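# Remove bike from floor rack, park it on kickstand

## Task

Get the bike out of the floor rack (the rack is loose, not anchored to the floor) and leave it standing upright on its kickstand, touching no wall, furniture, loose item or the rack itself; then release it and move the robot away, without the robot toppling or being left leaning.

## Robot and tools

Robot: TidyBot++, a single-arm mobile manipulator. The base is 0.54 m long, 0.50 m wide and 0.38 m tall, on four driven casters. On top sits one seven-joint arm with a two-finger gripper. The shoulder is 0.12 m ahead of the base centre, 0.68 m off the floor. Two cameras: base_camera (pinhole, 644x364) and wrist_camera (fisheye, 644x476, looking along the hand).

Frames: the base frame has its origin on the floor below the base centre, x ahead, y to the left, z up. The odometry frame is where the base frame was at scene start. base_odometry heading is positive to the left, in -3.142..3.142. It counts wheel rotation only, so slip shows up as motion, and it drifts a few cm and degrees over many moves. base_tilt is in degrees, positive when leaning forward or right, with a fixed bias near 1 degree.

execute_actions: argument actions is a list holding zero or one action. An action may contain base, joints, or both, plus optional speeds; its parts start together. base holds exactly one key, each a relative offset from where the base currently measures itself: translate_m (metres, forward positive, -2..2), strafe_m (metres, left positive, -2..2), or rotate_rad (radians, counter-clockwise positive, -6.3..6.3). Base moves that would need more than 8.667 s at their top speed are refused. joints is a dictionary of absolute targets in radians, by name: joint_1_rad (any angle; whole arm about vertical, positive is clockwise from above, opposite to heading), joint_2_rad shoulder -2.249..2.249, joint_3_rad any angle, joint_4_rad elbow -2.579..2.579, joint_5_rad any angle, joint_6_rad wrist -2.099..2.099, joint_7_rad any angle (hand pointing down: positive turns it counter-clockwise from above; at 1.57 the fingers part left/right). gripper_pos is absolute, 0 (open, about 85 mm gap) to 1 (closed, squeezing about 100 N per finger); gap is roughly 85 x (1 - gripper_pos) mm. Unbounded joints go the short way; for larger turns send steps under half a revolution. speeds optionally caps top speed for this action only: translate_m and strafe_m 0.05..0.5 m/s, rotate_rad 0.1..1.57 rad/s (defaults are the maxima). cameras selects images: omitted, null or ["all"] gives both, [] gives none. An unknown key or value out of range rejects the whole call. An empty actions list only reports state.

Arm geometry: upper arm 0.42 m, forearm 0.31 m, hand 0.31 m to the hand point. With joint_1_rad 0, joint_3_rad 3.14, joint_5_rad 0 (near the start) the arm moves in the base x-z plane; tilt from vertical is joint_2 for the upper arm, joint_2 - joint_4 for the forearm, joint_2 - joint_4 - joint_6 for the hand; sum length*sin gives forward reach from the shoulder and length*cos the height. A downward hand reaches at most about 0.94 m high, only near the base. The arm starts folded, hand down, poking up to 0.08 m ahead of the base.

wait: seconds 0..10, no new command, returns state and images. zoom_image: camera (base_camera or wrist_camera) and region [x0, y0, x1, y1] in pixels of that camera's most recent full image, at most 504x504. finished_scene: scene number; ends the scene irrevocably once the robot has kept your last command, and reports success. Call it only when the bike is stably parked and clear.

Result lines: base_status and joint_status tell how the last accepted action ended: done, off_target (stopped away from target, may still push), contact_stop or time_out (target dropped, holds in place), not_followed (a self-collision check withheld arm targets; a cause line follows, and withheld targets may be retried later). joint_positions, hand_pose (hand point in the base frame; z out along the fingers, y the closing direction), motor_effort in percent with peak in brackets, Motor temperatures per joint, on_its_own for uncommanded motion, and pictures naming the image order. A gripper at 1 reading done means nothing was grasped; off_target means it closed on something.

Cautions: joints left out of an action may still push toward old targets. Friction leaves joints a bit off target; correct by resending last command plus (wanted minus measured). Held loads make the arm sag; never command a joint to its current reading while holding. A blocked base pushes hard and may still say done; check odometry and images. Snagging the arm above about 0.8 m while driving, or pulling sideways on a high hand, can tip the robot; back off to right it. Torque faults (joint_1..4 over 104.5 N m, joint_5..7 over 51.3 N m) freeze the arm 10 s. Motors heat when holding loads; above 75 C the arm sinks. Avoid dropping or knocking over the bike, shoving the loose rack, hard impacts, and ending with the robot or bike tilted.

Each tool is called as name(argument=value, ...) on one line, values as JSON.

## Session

execute_actions(actions=[{"joints":{"joint_6_rad":0.35}}])

Scene clock: 1.53 s.
Motor temperatures (°C, as the motors report them): [34 30 34 29 36 42 40]
base_odometry: x=+0.000 y=+0.000 heading=+0.000 (m, m, rad; odometry frame)
base_tilt: forward=+0.3 right=-0.3 (deg)
base_status: not commanded
joint_positions: joint_1_rad=-0.016 joint_2_rad=-0.363 joint_3_rad=+3.192 joint_4_rad=-2.538 joint_5_rad=-0.001 joint_6_rad=+0.336 joint_7_rad=+1.563 gripper_pos=+0.000
joint_status: all done
motor_effort: joint_1_rad=+0(0) joint_2_rad=-6(6) joint_3_rad=+0(0) joint_4_rad=+20(20) joint_5_rad=+0(0) joint_6_rad=+8(8) joint_7_rad=+0(0) (%)
hand_pose: x=+0.5288 y=-0.0141 z=+0.8141 quat_wxyz=(+0.000, +0.795, -0.022, +0.606) (m; base frame)
pictures: base_camera, wrist_camera
Images, in order (width x height): base_camera 644x364, wrist_camera 644x476.

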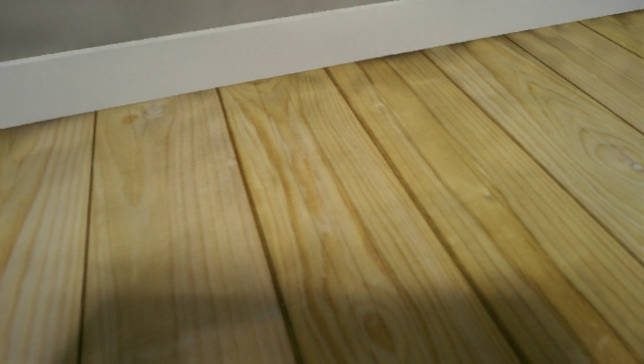

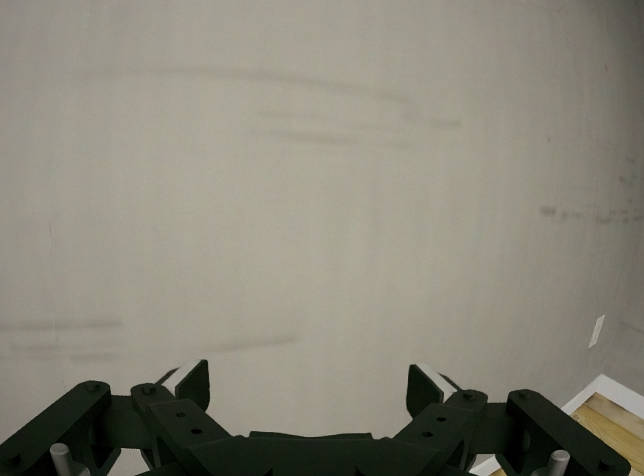

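execute_actions(actions=[{"base":{"rotate_rad":-2.2},"joints":{"joint_3_rad":3.14,"joint_1_rad":0}}])

Scene clock: 4.30 s.
Motor temperatures (°C, as the motors report them): [34 30 34 29 36 42 40]
base_odometry: x=+0.000 y=+0.000 heading=-2.199 (m, m, rad; odometry frame)
base_tilt: forward=+0.2 right=-0.3 (deg)
base_status: done
joint_positions: joint_1_rad=-0.011 joint_2_rad=-0.363 joint_3_rad=+3.148 joint_4_rad=-2.538 joint_5_rad=-0.001 joint_6_rad=+0.336 joint_7_rad=+1.563 gripper_pos=+0.000
joint_status: all done
motor_effort: joint_1_rad=+1(3) joint_2_rad=-5(7) joint_3_rad=+0(2) joint_4_rad=+20(20) joint_5_rad=+0(0) joint_6_rad=+8(8) joint_7_rad=+0(0) (%)
hand_pose: x=+0.5285 y=+0.0033 z=+0.8141 quat_wxyz=(-0.005, +0.795, -0.002, +0.606) (m; base frame)
pictures: base_camera, wrist_camera
Images, in order (width x height): base_camera 644x364, wrist_camera 644x476.

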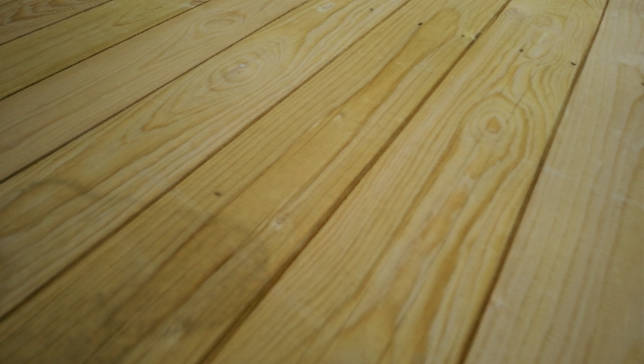

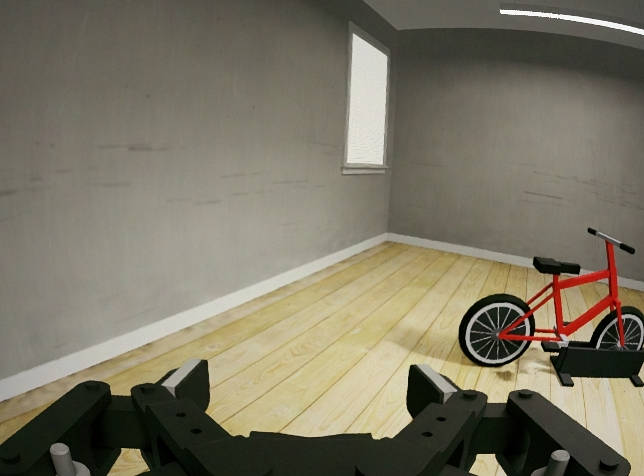

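execute_actions(actions=[{"base":{"rotate_rad":-0.65},"joints":{"joint_6_rad":0.15}}])

Scene clock: 5.93 s.
Motor temperatures (°C, as the motors report them): [34 30 34 29 36 42 40]
base_odometry: x=+0.000 y=+0.000 heading=-2.848 (m, m, rad; odometry frame)
base_tilt: forward=+0.2 right=-0.3 (deg)
base_status: done
joint_positions: joint_1_rad=-0.009 joint_2_rad=-0.363 joint_3_rad=+3.147 joint_4_rad=-2.540 joint_5_rad=-0.001 joint_6_rad=+0.169 joint_7_rad=+1.563 gripper_pos=+0.000
joint_status: all done
motor_effort: joint_1_rad=+1(2) joint_2_rad=-5(7) joint_3_rad=+0(2) joint_4_rad=+20(21) joint_5_rad=+0(0) joint_6_rad=+7(8) joint_7_rad=+0(0) (%)
hand_pose: x=+0.5100 y=+0.0024 z=+0.7644 quat_wxyz=(-0.004, +0.843, -0.003, +0.537) (m; base frame)
pictures: base_camera, wrist_camera
Images, in order (width x height): base_camera 644x364, wrist_camera 644x476.

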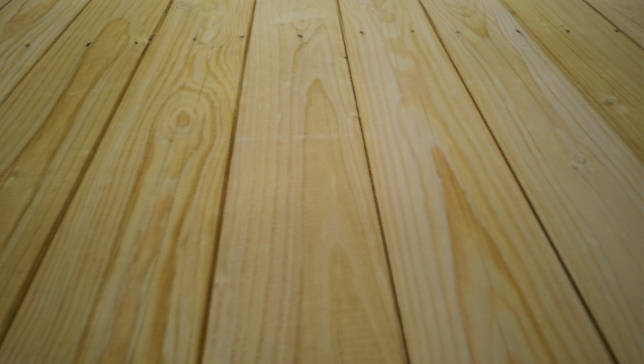

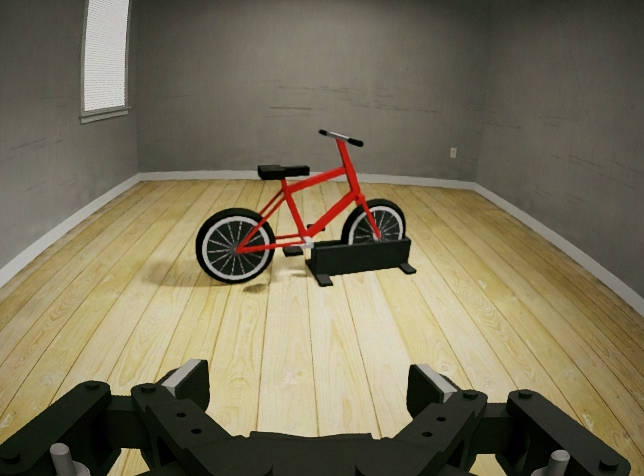

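zoom_image(camera="wrist_camera", region=[180, 120, 430, 300])

Region (180, 120, 430, 300) of wrist_camera's 644x476 image, scaled by 2.016; it fills the top 363 rows of this view, and the rest is white.

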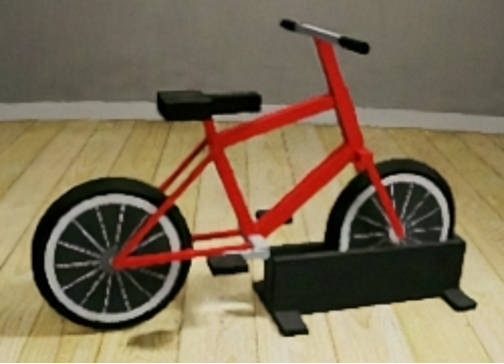

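execute_actions(actions=[{"base":{"rotate_rad":0.3},"joints":{"joint_2_rad":0.425,"joint_4_rad":-0.758,"joint_6_rad":-1.4}}], cameras=[])

execute_actions(actions=[{"base":{"strafe_m":-0.65}}], cameras=[])

execute_actions(actions=[{"base":{"translate_m":1.0}}])

Scene clock: 9.33 s.
Motor temperatures (°C, as the motors report them): [34 30 34 29 36 42 40]
base_odometry: x=+0.000 y=+0.000 heading=-2.548 (m, m, rad; odometry frame)
base_tilt: forward=+0.3 right=-0.3 (deg)
base_status: done
joint_positions: joint_1_rad=-0.009 joint_2_rad=+0.412 joint_3_rad=+3.147 joint_4_rad=-0.779 joint_5_rad=-0.001 joint_6_rad=-1.366 joint_7_rad=+1.563 gripper_pos=+0.000
joint_status: all done
motor_effort: joint_1_rad=+1(2) joint_2_rad=-34(34) joint_3_rad=+0(1) joint_4_rad=+20(22) joint_5_rad=+0(0) joint_6_rad=+4(8) joint_7_rad=+0(0) (%)
hand_pose: x=+0.7515 y=+0.0046 z=+0.9245 quat_wxyz=(-0.001, +0.957, -0.002, +0.288) (m; base frame)
pictures: none
No camera images: the call's "cameras" was empty. Leave "cameras" out to get every camera's image.

Scene clock: 12.03 s.
Motor temperatures (°C, as the motors report them): [34 31 34 29 36 42 40]
base_odometry: x=-0.364 y=+0.539 heading=-2.548 (m, m, rad; odometry frame)
base_tilt: forward=+0.3 right=-0.3 (deg)
base_status: done
joint_positions: joint_1_rad=-0.002 joint_2_rad=+0.412 joint_3_rad=+3.146 joint_4_rad=-0.778 joint_5_rad=-0.001 joint_6_rad=-1.366 joint_7_rad=+1.563 gripper_pos=+0.000
joint_status: not commanded
motor_effort: joint_1_rad=-1(4) joint_2_rad=-34(35) joint_3_rad=-1(3) joint_4_rad=+20(20) joint_5_rad=+0(1) joint_6_rad=+4(5) joint_7_rad=+0(0) (%)
hand_pose: x=+0.7515 y=+0.0002 z=+0.9243 quat_wxyz=(+0.000, +0.958, -0.005, +0.288) (m; base frame)
pictures: none
No camera images: the call's "cameras" was empty. Leave "cameras" out to get every camera's image.

Scene clock: 15.40 s.
Motor temperatures (°C, as the motors report them): [34 31 34 29 36 42 40]
base_odometry: x=-1.193 y=-0.020 heading=-2.548 (m, m, rad; odometry frame)
base_tilt: forward=+0.3 right=-0.3 (deg)
base_status: done
joint_positions: joint_1_rad=-0.002 joint_2_rad=+0.424 joint_3_rad=+3.146 joint_4_rad=-0.776 joint_5_rad=-0.001 joint_6_rad=-1.370 joint_7_rad=+1.563 gripper_pos=+0.000
joint_status: not commanded
motor_effort: joint_1_rad=+1(2) joint_2_rad=-35(36) joint_3_rad=+0(1) joint_4_rad=+20(21) joint_5_rad=+0(1) joint_6_rad=+5(5) joint_7_rad=+0(0) (%)
hand_pose: x=+0.7535 y=+0.0002 z=+0.9176 quat_wxyz=(+0.000, +0.959, -0.005, +0.282) (m; base frame)
pictures: base_camera, wrist_camera
Images, in order (width x height): base_camera 644x364, wrist_camera 644x476.

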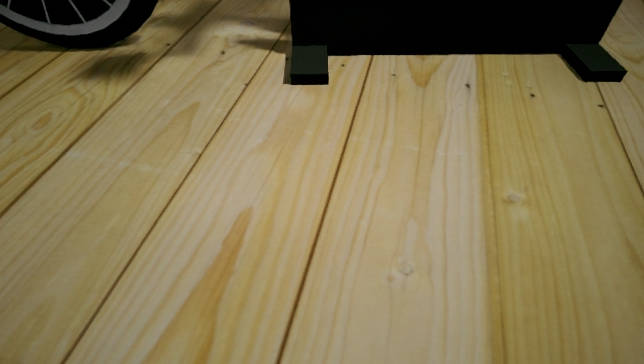

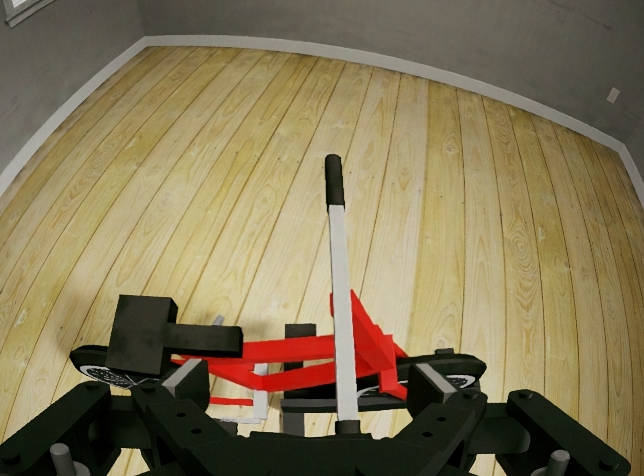

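execute_actions(actions=[{"base":{"translate_m":0.29},"joints":{"joint_1_rad":0.05,"joint_2_rad":0.44,"joint_4_rad":-0.9,"joint_6_rad":-1.83}}])

Scene clock: 17.37 s.
Motor temperatures (°C, as the motors report them): [34 31 34 29 36 42 40]
base_odometry: x=-1.434 y=-0.182 heading=-2.549 (m, m, rad; odometry frame)
base_tilt: forward=+0.3 right=-0.3 (deg)
base_status: done
joint_positions: joint_1_rad=+0.039 joint_2_rad=+0.439 joint_3_rad=+3.146 joint_4_rad=-0.889 joint_5_rad=-0.001 joint_6_rad=-1.809 joint_7_rad=+1.563 gripper_pos=+0.000
joint_status: all done
motor_effort: joint_1_rad=+1(1) joint_2_rad=-32(36) joint_3_rad=+0(1) joint_4_rad=+18(20) joint_5_rad=+0(0) joint_6_rad=+0(4) joint_7_rad=+0(0) (%)
hand_pose: x=+0.6041 y=-0.0193 z=+0.8269 quat_wxyz=(+0.001, +1.000, -0.026, +0.002) (m; base frame)
pictures: base_camera, wrist_camera
Images, in order (width x height): base_camera 644x364, wrist_camera 644x476.

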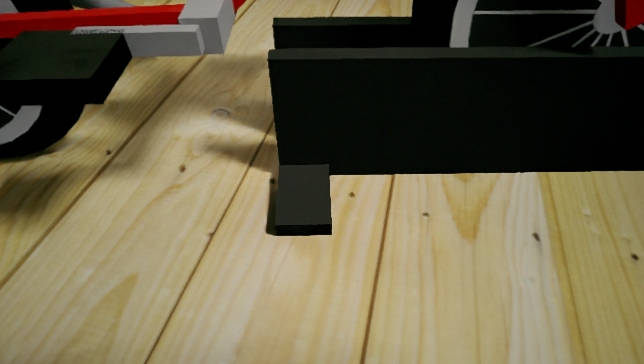

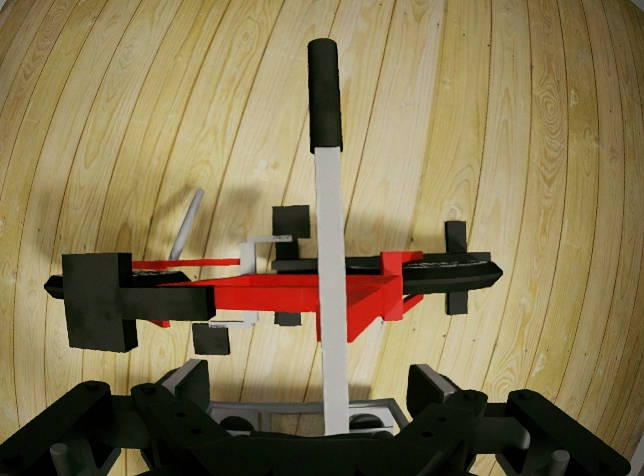

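execute_actions(actions=[{"base":{"rotate_rad":0.025},"joints":{"joint_2_rad":0.28,"joint_4_rad":-1.33,"joint_6_rad":-1.50,"joint_7_rad":1.63}}], cameras=[])

execute_actions(actions=[{"base":{"strafe_m":-0.035}}])

Scene clock: 19.23 s.
Motor temperatures (°C, as the motors report them): [34 31 34 29 36 42 40]
base_odometry: x=-1.434 y=-0.182 heading=-2.524 (m, m, rad; odometry frame)
base_tilt: forward=+0.3 right=-0.3 (deg)
base_status: done
joint_positions: joint_1_rad=+0.044 joint_2_rad=+0.294 joint_3_rad=+3.146 joint_4_rad=-1.311 joint_5_rad=-0.001 joint_6_rad=-1.535 joint_7_rad=+1.607 gripper_pos=+0.000
joint_status: all done
motor_effort: joint_1_rad=+0(4) joint_2_rad=-28(33) joint_3_rad=+0(2) joint_4_rad=+18(19) joint_5_rad=+0(1) joint_6_rad=+0(1) joint_7_rad=+0(0) (%)
hand_pose: x=+0.5554 y=-0.0192 z=+0.7628 quat_wxyz=(+0.000, +1.000, -0.006, +0.001) (m; base frame)
pictures: none
No camera images: the call's "cameras" was empty. Leave "cameras" out to get every camera's image.

Scene clock: 20.10 s.
Motor temperatures (°C, as the motors report them): [34 31 34 29 36 42 40]
base_odometry: x=-1.455 y=-0.153 heading=-2.524 (m, m, rad; odometry frame)
base_tilt: forward=+0.3 right=-0.3 (deg)
base_status: done
joint_positions: joint_1_rad=+0.050 joint_2_rad=+0.293 joint_3_rad=+3.146 joint_4_rad=-1.311 joint_5_rad=-0.001 joint_6_rad=-1.534 joint_7_rad=+1.607 gripper_pos=+0.000
joint_status: not commanded
motor_effort: joint_1_rad=+0(4) joint_2_rad=-28(29) joint_3_rad=+0(2) joint_4_rad=+18(17) joint_5_rad=+0(1) joint_6_rad=+0(0) joint_7_rad=+0(0) (%)
hand_pose: x=+0.5553 y=-0.0221 z=+0.7631 quat_wxyz=(+0.000, +1.000, -0.009, +0.002) (m; base frame)
pictures: base_camera, wrist_camera
Images, in order (width x height): base_camera 644x364, wrist_camera 644x476.

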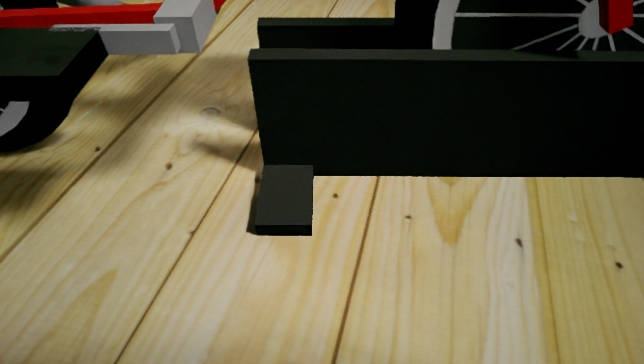

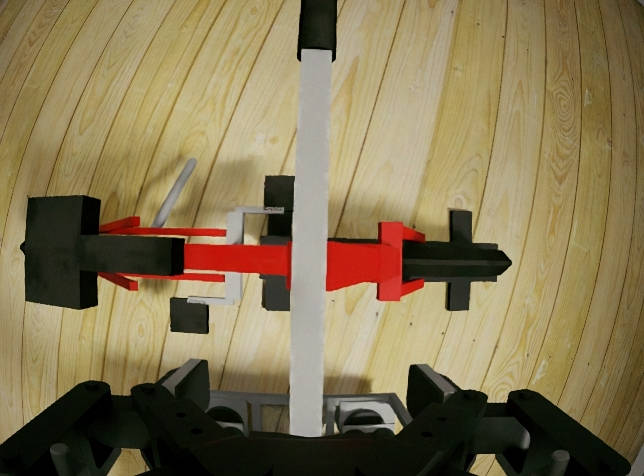

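execute_actions(actions=[{"joints":{"joint_1_rad":0.03,"joint_2_rad":0.335,"joint_4_rad":-1.585,"joint_6_rad":-1.215,"joint_7_rad":1.57}}], cameras=["wrist_camera"])

Scene clock: 21.53 s.
Motor temperatures (°C, as the motors report them): [34 31 34 29 36 42 40]
base_odometry: x=-1.455 y=-0.153 heading=-2.524 (m, m, rad; odometry frame)
base_tilt: forward=+0.3 right=-0.3 (deg)
base_status: not commanded
joint_positions: joint_1_rad=+0.046 joint_2_rad=+0.330 joint_3_rad=+3.146 joint_4_rad=-1.569 joint_5_rad=-0.001 joint_6_rad=-1.249 joint_7_rad=+1.593 gripper_pos=+0.000
joint_status: all done
motor_effort: joint_1_rad=+0(2) joint_2_rad=-28(29) joint_3_rad=+0(0) joint_4_rad=+17(17) joint_5_rad=+0(1) joint_6_rad=+0(1) joint_7_rad=+0(0) (%)
hand_pose: x=+0.5505 y=-0.0201 z=+0.6673 quat_wxyz=(+0.000, +1.000, -0.014, -0.003) (m; base frame)
pictures: wrist_camera
Images, in order (width x height): wrist_camera 644x476.

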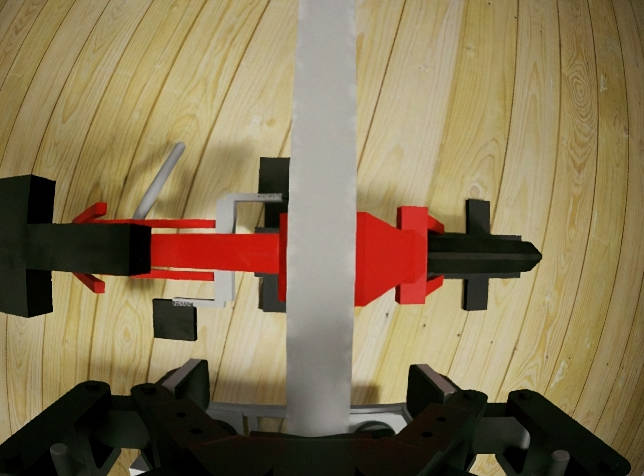

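execute_actions(actions=[{"joints":{"gripper_pos":1.0}}], cameras=[])

execute_actions(actions=[{"base":{"strafe_m":0.3},"speeds":{"strafe_m":0.12}}])

Scene clock: 22.77 s.
Motor temperatures (°C, as the motors report them): [34 31 34 29 36 42 40]
base_odometry: x=-1.454 y=-0.154 heading=-2.524 (m, m, rad; odometry frame)
base_tilt: forward=+0.3 right=-0.3 (deg)
base_status: not commanded
joint_positions: joint_1_rad=+0.045 joint_2_rad=+0.330 joint_3_rad=+3.146 joint_4_rad=-1.570 joint_5_rad=+0.004 joint_6_rad=-1.248 joint_7_rad=+1.593 gripper_pos=+0.825
joint_status: gripper_pos off_target (ended at +0.825, target +1.000)
motor_effort: joint_1_rad=+0(4) joint_2_rad=-27(29) joint_3_rad=-1(5) joint_4_rad=+16(18) joint_5_rad=-1(6) joint_6_rad=-1(1) joint_7_rad=-2(3) (%)
hand_pose: x=+0.5504 y=-0.0210 z=+0.6670 quat_wxyz=(+0.002, +1.000, -0.013, -0.003) (m; base frame)
pictures: none
No camera images: the call's "cameras" was empty. Leave "cameras" out to get every camera's image.

Scene clock: 25.87 s.
Motor temperatures (°C, as the motors report them): [34 31 34 29 36 42 40]
base_odometry: x=-1.281 y=-0.398 heading=-2.524 (m, m, rad; odometry frame)
base_tilt: forward=+0.2 right=-0.3 (deg)
base_status: done
joint_positions: joint_1_rad=+0.032 joint_2_rad=+0.331 joint_3_rad=+3.149 joint_4_rad=-1.571 joint_5_rad=+0.004 joint_6_rad=-1.232 joint_7_rad=+1.576 gripper_pos=+0.825
joint_status: not commanded
motor_effort: joint_1_rad=-1(7) joint_2_rad=-27(30) joint_3_rad=-1(6) joint_4_rad=+16(18) joint_5_rad=-1(5) joint_6_rad=+0(3) joint_7_rad=+1(3) (%)
hand_pose: x=+0.5554 y=-0.0168 z=+0.6665 quat_wxyz=(+0.003, +1.000, -0.016, +0.004) (m; base frame)
pictures: base_camera, wrist_camera
Images, in order (width x height): base_camera 644x364, wrist_camera 644x476.

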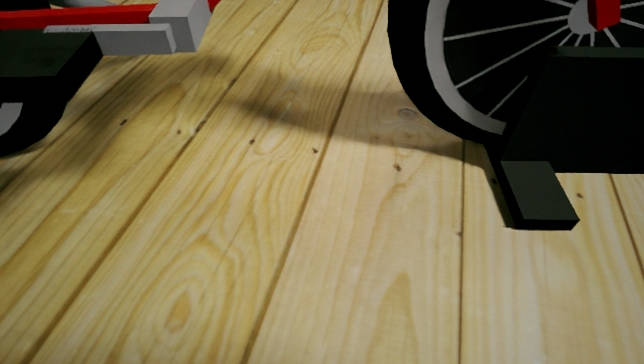

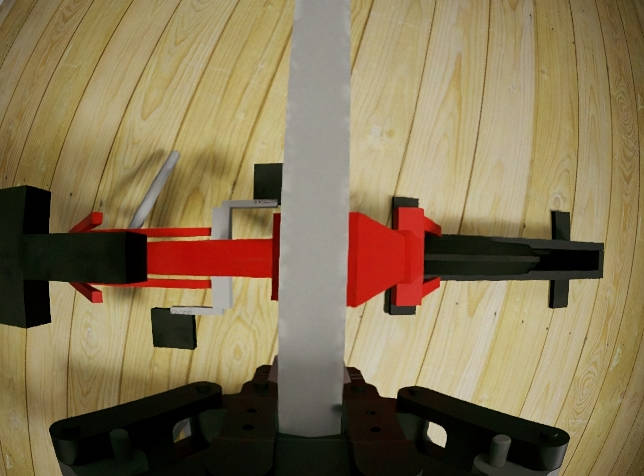

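execute_actions(actions=[{"base":{"strafe_m":0.42},"speeds":{"strafe_m":0.12},"joints":{"joint_7_rad":1.64}}])

Scene clock: 30.07 s.
Motor temperatures (°C, as the motors report them): [34 31 34 29 36 42 40]
base_odometry: x=-1.038 y=-0.741 heading=-2.524 (m, m, rad; odometry frame)
base_tilt: forward=+0.3 right=-0.3 (deg)
base_status: done
joint_positions: joint_1_rad=+0.032 joint_2_rad=+0.334 joint_3_rad=+3.145 joint_4_rad=-1.574 joint_5_rad=-0.003 joint_6_rad=-1.229 joint_7_rad=+1.615 gripper_pos=+0.825
joint_status: all done
motor_effort: joint_1_rad=-1(8) joint_2_rad=-26(32) joint_3_rad=-2(7) joint_4_rad=+16(18) joint_5_rad=-1(5) joint_6_rad=+2(6) joint_7_rad=+2(5) (%)
hand_pose: x=+0.5549 y=-0.0132 z=+0.6640 quat_wxyz=(-0.001, +1.000, +0.004, +0.002) (m; base frame)
pictures: base_camera, wrist_camera
Images, in order (width x height): base_camera 644x364, wrist_camera 644x476.

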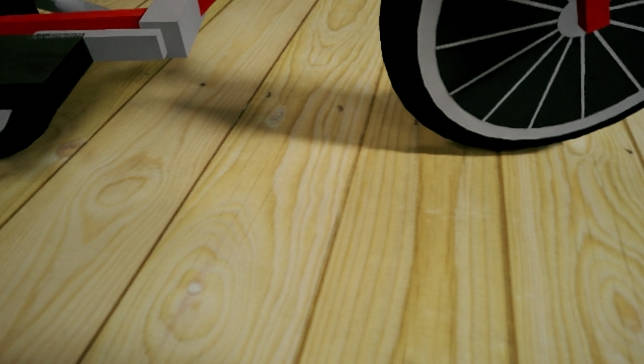

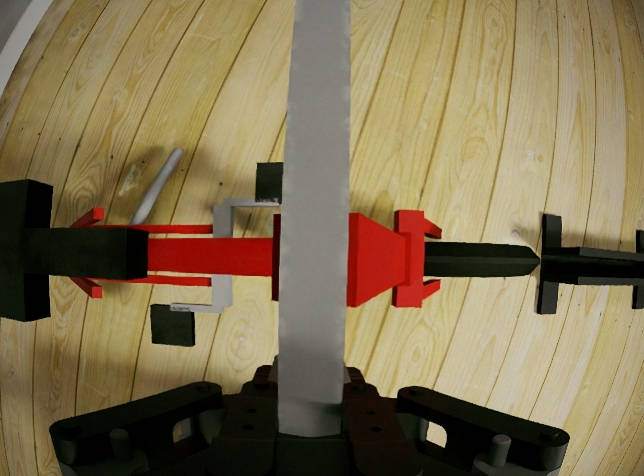

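execute_actions(actions=[{"base":{"translate_m":0.05},"speeds":{"translate_m":0.05},"joints":{"joint_2_rad":0.49,"joint_4_rad":-1.31,"joint_6_rad":-1.45}}], cameras=[])

execute_actions(actions=[{"base":{"translate_m":0.05},"speeds":{"translate_m":0.05},"joints":{"joint_2_rad":0.65,"joint_4_rad":-1.06,"joint_6_rad":-1.66}}])

Scene clock: 31.93 s.
Motor temperatures (°C, as the motors report them): [34 31 34 29 36 42 40]
base_odometry: x=-1.078 y=-0.770 heading=-2.524 (m, m, rad; odometry frame)
base_tilt: forward=+0.3 right=-0.3 (deg)
base_status: done
joint_positions: joint_1_rad=+0.032 joint_2_rad=+0.492 joint_3_rad=+3.145 joint_4_rad=-1.328 joint_5_rad=-0.003 joint_6_rad=-1.426 joint_7_rad=+1.615 gripper_pos=+0.825
joint_status: all done
motor_effort: joint_1_rad=+0(3) joint_2_rad=-34(36) joint_3_rad=-2(3) joint_4_rad=+16(20) joint_5_rad=+0(2) joint_6_rad=-1(6) joint_7_rad=+2(3) (%)
hand_pose: x=+0.5900 y=-0.0144 z=+0.6654 quat_wxyz=(-0.003, +0.999, +0.004, -0.052) (m; base frame)
pictures: none
No camera images: the call's "cameras" was empty. Leave "cameras" out to get every camera's image.

Scene clock: 33.37 s.
Motor temperatures (°C, as the motors report them): [34 31 34 29 36 42 40]
base_odometry: x=-1.119 y=-0.800 heading=-2.524 (m, m, rad; odometry frame)
base_tilt: forward=+0.3 right=-0.3 (deg)
base_status: done
joint_positions: joint_1_rad=+0.032 joint_2_rad=+0.660 joint_3_rad=+3.145 joint_4_rad=-1.081 joint_5_rad=+0.000 joint_6_rad=-1.631 joint_7_rad=+1.629 gripper_pos=+0.826
joint_status: all done
motor_effort: joint_1_rad=-2(2) joint_2_rad=-41(44) joint_3_rad=-2(3) joint_4_rad=+20(21) joint_5_rad=-2(3) joint_6_rad=-2(4) joint_7_rad=-1(2) (%)
hand_pose: x=+0.6155 y=-0.0159 z=+0.6579 quat_wxyz=(-0.005, +0.993, +0.012, -0.115) (m; base frame)
pictures: base_camera, wrist_camera
Images, in order (width x height): base_camera 644x364, wrist_camera 644x476.

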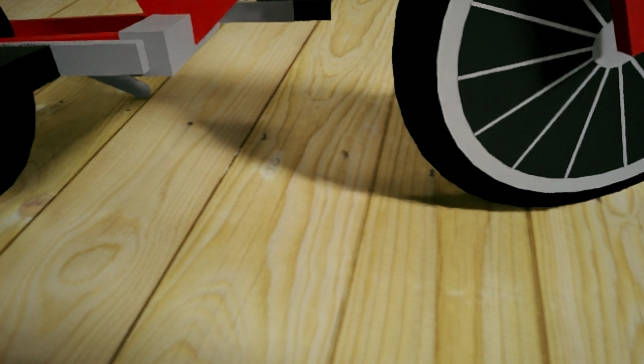

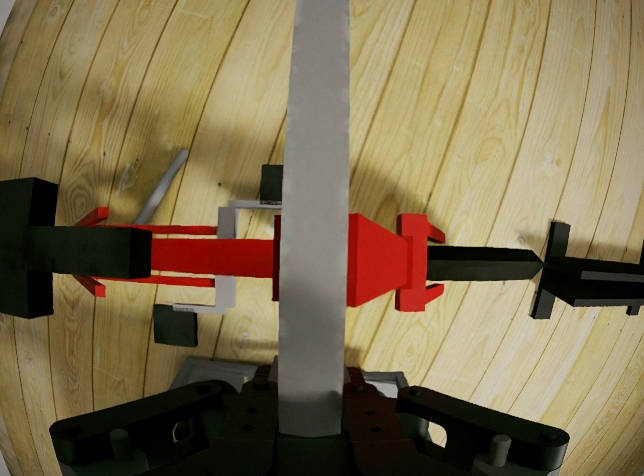

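execute_actions(actions=[{"joints":{"joint_2_rad":0.665,"joint_4_rad":-1.075,"joint_6_rad":-1.56}}])

Scene clock: 34.03 s.
Motor temperatures (°C, as the motors report them): [34 31 34 29 36 42 40]
base_odometry: x=-1.119 y=-0.800 heading=-2.524 (m, m, rad; odometry frame)
base_tilt: forward=+0.3 right=-0.3 (deg)
base_status: not commanded
joint_positions: joint_1_rad=+0.032 joint_2_rad=+0.659 joint_3_rad=+3.145 joint_4_rad=-1.083 joint_5_rad=+0.000 joint_6_rad=-1.629 joint_7_rad=+1.629 gripper_pos=+0.826
joint_status: joint_6_rad off_target (ended at -1.629, target -1.560); the others done
motor_effort: joint_1_rad=-2(2) joint_2_rad=-40(41) joint_3_rad=-2(3) joint_4_rad=+21(22) joint_5_rad=-2(3) joint_6_rad=+3(4) joint_7_rad=+0(2) (%)
hand_pose: x=+0.6157 y=-0.0160 z=+0.6577 quat_wxyz=(-0.004, +0.993, +0.011, -0.114) (m; base frame)
pictures: base_camera, wrist_camera
Images, in order (width x height): base_camera 644x364, wrist_camera 644x476.

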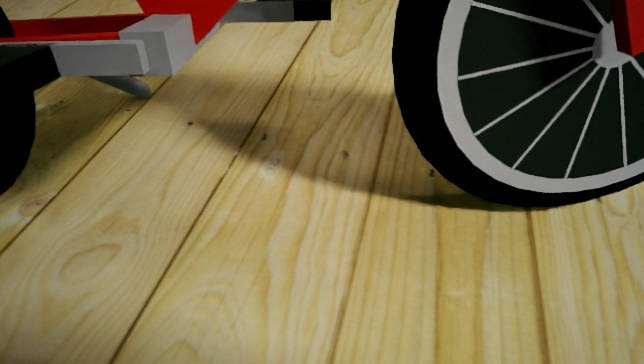

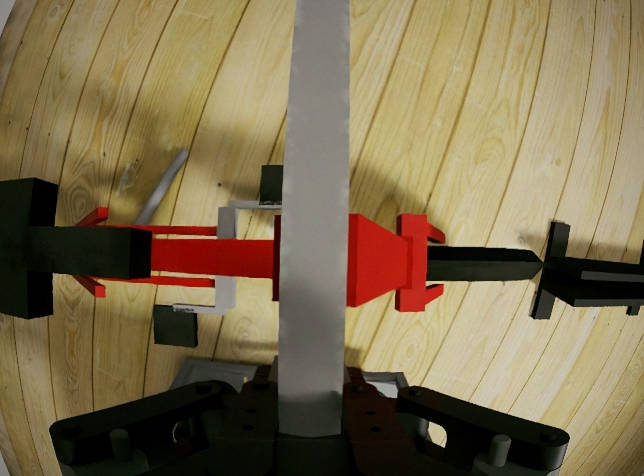

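It's already resting on the stand. Release.

execute_actions(actions=[{"joints":{"joint_2_rad":0.659,"joint_4_rad":-1.083,"joint_6_rad":-1.63}}], cameras=[])

execute_actions(actions=[{"joints":{"gripper_pos":0.0}}])

Scene clock: 34.60 s.
Motor temperatures (°C, as the motors report them): [34 31 34 29 36 42 40]
base_odometry: x=-1.119 y=-0.800 heading=-2.524 (m, m, rad; odometry frame)
base_tilt: forward=+0.3 right=-0.3 (deg)
base_status: not commanded
joint_positions: joint_1_rad=+0.032 joint_2_rad=+0.659 joint_3_rad=+3.145 joint_4_rad=-1.083 joint_5_rad=+0.000 joint_6_rad=-1.629 joint_7_rad=+1.629 gripper_pos=+0.826
joint_status: all done
motor_effort: joint_1_rad=-2(2) joint_2_rad=-38(40) joint_3_rad=-2(3) joint_4_rad=+18(21) joint_5_rad=-2(3) joint_6_rad=-2(3) joint_7_rad=-1(1) (%)
hand_pose: x=+0.6152 y=-0.0160 z=+0.6578 quat_wxyz=(-0.005, +0.993, +0.011, -0.115) (m; base frame)
pictures: none
No camera images: the call's "cameras" was empty. Leave "cameras" out to get every camera's image.

Scene clock: 35.70 s.
Motor temperatures (°C, as the motors report them): [34 31 34 29 36 42 40]
base_odometry: x=-1.119 y=-0.800 heading=-2.524 (m, m, rad; odometry frame)
base_tilt: forward=+0.3 right=-0.3 (deg)
base_status: not commanded
joint_positions: joint_1_rad=+0.033 joint_2_rad=+0.659 joint_3_rad=+3.145 joint_4_rad=-1.083 joint_5_rad=+0.000 joint_6_rad=-1.629 joint_7_rad=+1.629 gripper_pos=+0.000
joint_status: all done
motor_effort: joint_1_rad=+0(2) joint_2_rad=-38(41) joint_3_rad=-1(3) joint_4_rad=+15(20) joint_5_rad=+0(3) joint_6_rad=-2(7) joint_7_rad=+0(1) (%)
hand_pose: x=+0.6153 y=-0.0164 z=+0.6577 quat_wxyz=(-0.004, +0.993, +0.011, -0.114) (m; base frame)
pictures: base_camera, wrist_camera
Images, in order (width x height): base_camera 644x364, wrist_camera 644x476.

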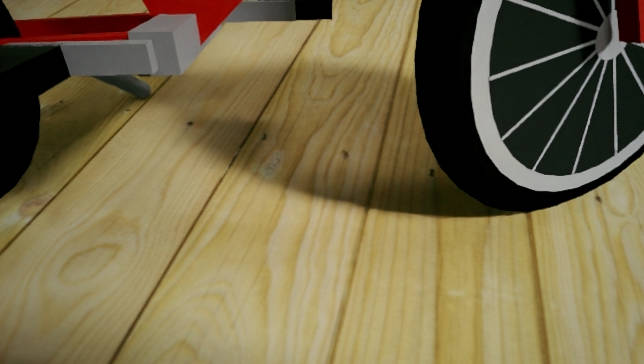

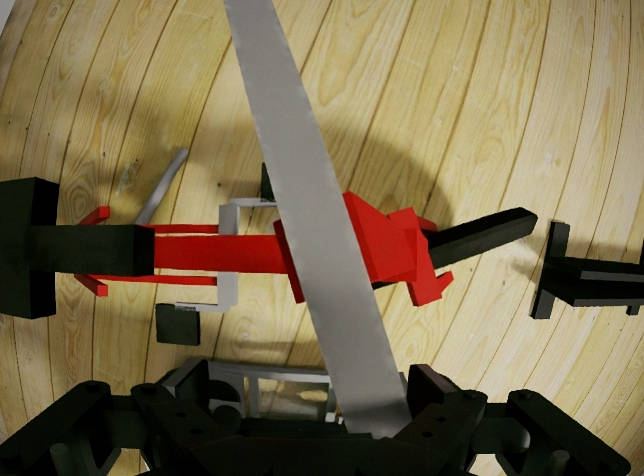

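execute_actions(actions=[{"joints":{"joint_2_rad":0.28,"joint_7_rad":1.9}}])

execute_actions(actions=[{"base":{"translate_m":-0.7},"joints":{"joint_6_rad":-1.0,"joint_7_rad":1.57,"joint_2_rad":0.0}}])

Scene clock: 37.57 s.
Motor temperatures (°C, as the motors report them): [34 31 34 29 36 42 40]
base_odometry: x=-1.119 y=-0.800 heading=-2.524 (m, m, rad; odometry frame)
base_tilt: forward=+0.3 right=-0.3 (deg)
base_status: not commanded
joint_positions: joint_1_rad=+0.035 joint_2_rad=+0.276 joint_3_rad=+3.145 joint_4_rad=-1.083 joint_5_rad=+0.001 joint_6_rad=-1.629 joint_7_rad=+1.878 gripper_pos=+0.000
joint_status: all done
motor_effort: joint_1_rad=+1(5) joint_2_rad=-27(42) joint_3_rad=+0(3) joint_4_rad=+19(19) joint_5_rad=+0(3) joint_6_rad=+1(4) joint_7_rad=+0(0) (%)
hand_pose: x=+0.5883 y=-0.0167 z=+0.8452 quat_wxyz=(+0.014, +0.988, +0.134, +0.075) (m; base frame)
pictures: base_camera, wrist_camera
Images, in order (width x height): base_camera 644x364, wrist_camera 644x476.

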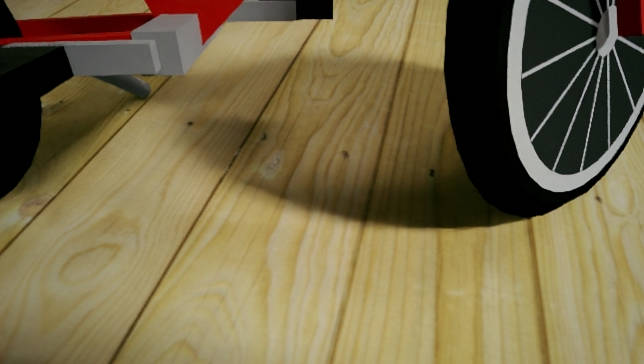

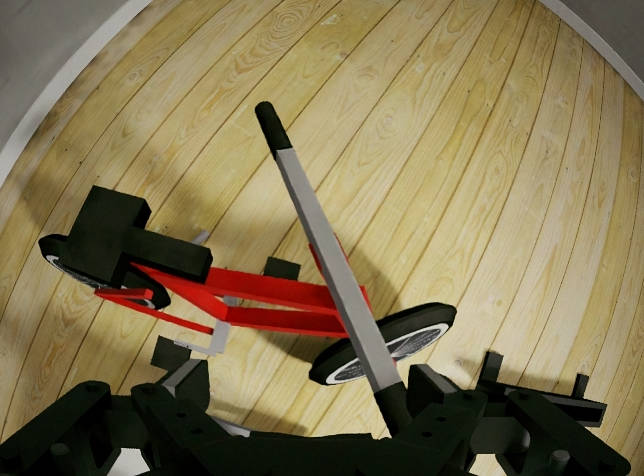

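Scene clock: 40.40 s.
Motor temperatures (°C, as the motors report them): [34 31 34 29 36 42 40]
base_odometry: x=-0.548 y=-0.394 heading=-2.524 (m, m, rad; odometry frame)
base_tilt: forward=+0.2 right=-0.3 (deg)
base_status: done
joint_positions: joint_1_rad=+0.034 joint_2_rad=-0.001 joint_3_rad=+3.145 joint_4_rad=-1.081 joint_5_rad=+0.001 joint_6_rad=-1.026 joint_7_rad=+1.591 gripper_pos=+0.000
joint_status: all done
motor_effort: joint_1_rad=+0(3) joint_2_rad=-20(33) joint_3_rad=+0(2) joint_4_rad=+21(22) joint_5_rad=+0(1) joint_6_rad=+7(7) joint_7_rad=+0(0) (%)
hand_pose: x=+0.6635 y=-0.0193 z=+1.0918 quat_wxyz=(+0.015, +0.869, -0.008, +0.495) (m; base frame)
pictures: base_camera, wrist_camera
Images, in order (width x height): base_camera 644x364, wrist_camera 644x476.

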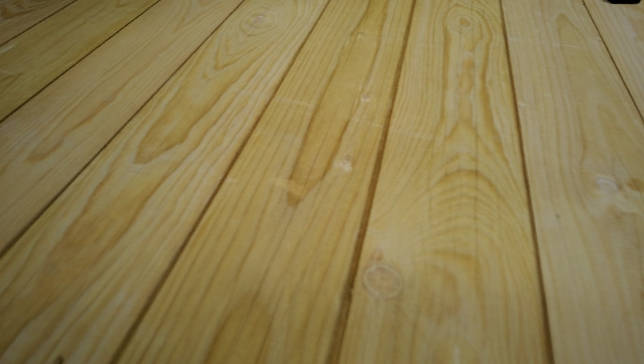

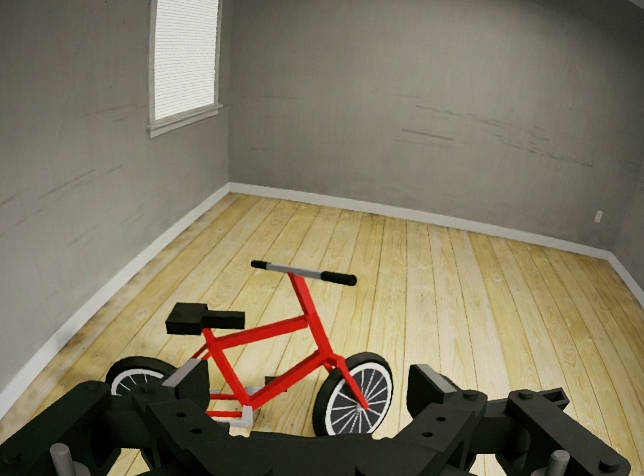

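execute_actions(actions=[], cameras=["wrist_camera"])

Scene clock: 40.47 s.
Motor temperatures (°C, as the motors report them): [34 31 34 29 36 42 40]
base_odometry: x=-0.548 y=-0.394 heading=-2.524 (m, m, rad; odometry frame)
base_tilt: forward=+0.3 right=-0.3 (deg)
base_status: done
joint_positions: joint_1_rad=+0.034 joint_2_rad=-0.001 joint_3_rad=+3.145 joint_4_rad=-1.081 joint_5_rad=+0.001 joint_6_rad=-1.026 joint_7_rad=+1.591 gripper_pos=+0.000
joint_status: all done
motor_effort: joint_1_rad=+1(3) joint_2_rad=-20(33) joint_3_rad=+0(2) joint_4_rad=+21(22) joint_5_rad=+0(1) joint_6_rad=+7(7) joint_7_rad=+0(0) (%)
hand_pose: x=+0.6635 y=-0.0193 z=+1.0918 quat_wxyz=(+0.015, +0.869, -0.008, +0.495) (m; base frame)
pictures: wrist_camera
Images, in order (width x height): wrist_camera 644x476.

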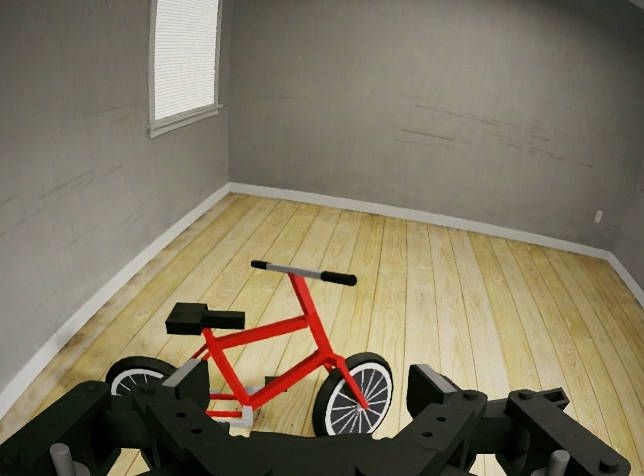

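wait(seconds=2)

Scene clock: 42.50 s.
Motor temperatures (°C, as the motors report them): [34 31 34 29 36 42 40]
base_odometry: x=-0.548 y=-0.394 heading=-2.524 (m, m, rad; odometry frame)
base_tilt: forward=+0.3 right=-0.3 (deg)
base_status: done
joint_positions: joint_1_rad=+0.034 joint_2_rad=-0.001 joint_3_rad=+3.145 joint_4_rad=-1.081 joint_5_rad=+0.001 joint_6_rad=-1.026 joint_7_rad=+1.591 gripper_pos=+0.000
joint_status: all done
motor_effort: joint_1_rad=+0(3) joint_2_rad=-20(33) joint_3_rad=+0(2) joint_4_rad=+21(22) joint_5_rad=+0(1) joint_6_rad=+7(7) joint_7_rad=+1(0) (%)
hand_pose: x=+0.6635 y=-0.0193 z=+1.0918 quat_wxyz=(+0.015, +0.869, -0.008, +0.495) (m; base frame)
wait: 2.00 s; at rest by 0.23 s
pictures: base_camera, wrist_camera
Images, in order (width x height): base_camera 644x364, wrist_camera 644x476.

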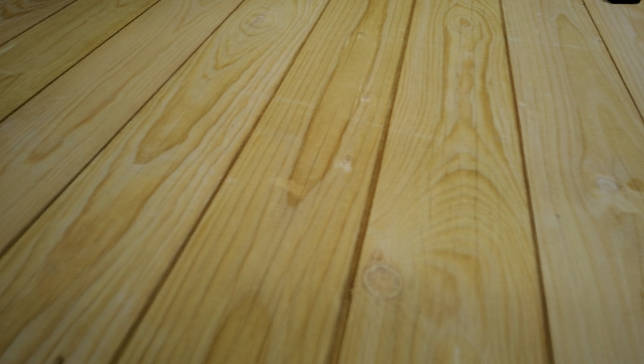

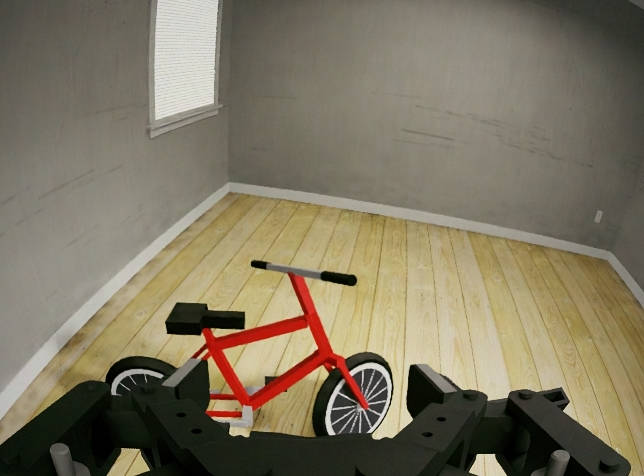

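finished_scene(scene=2)

The scene is finished: the task was done.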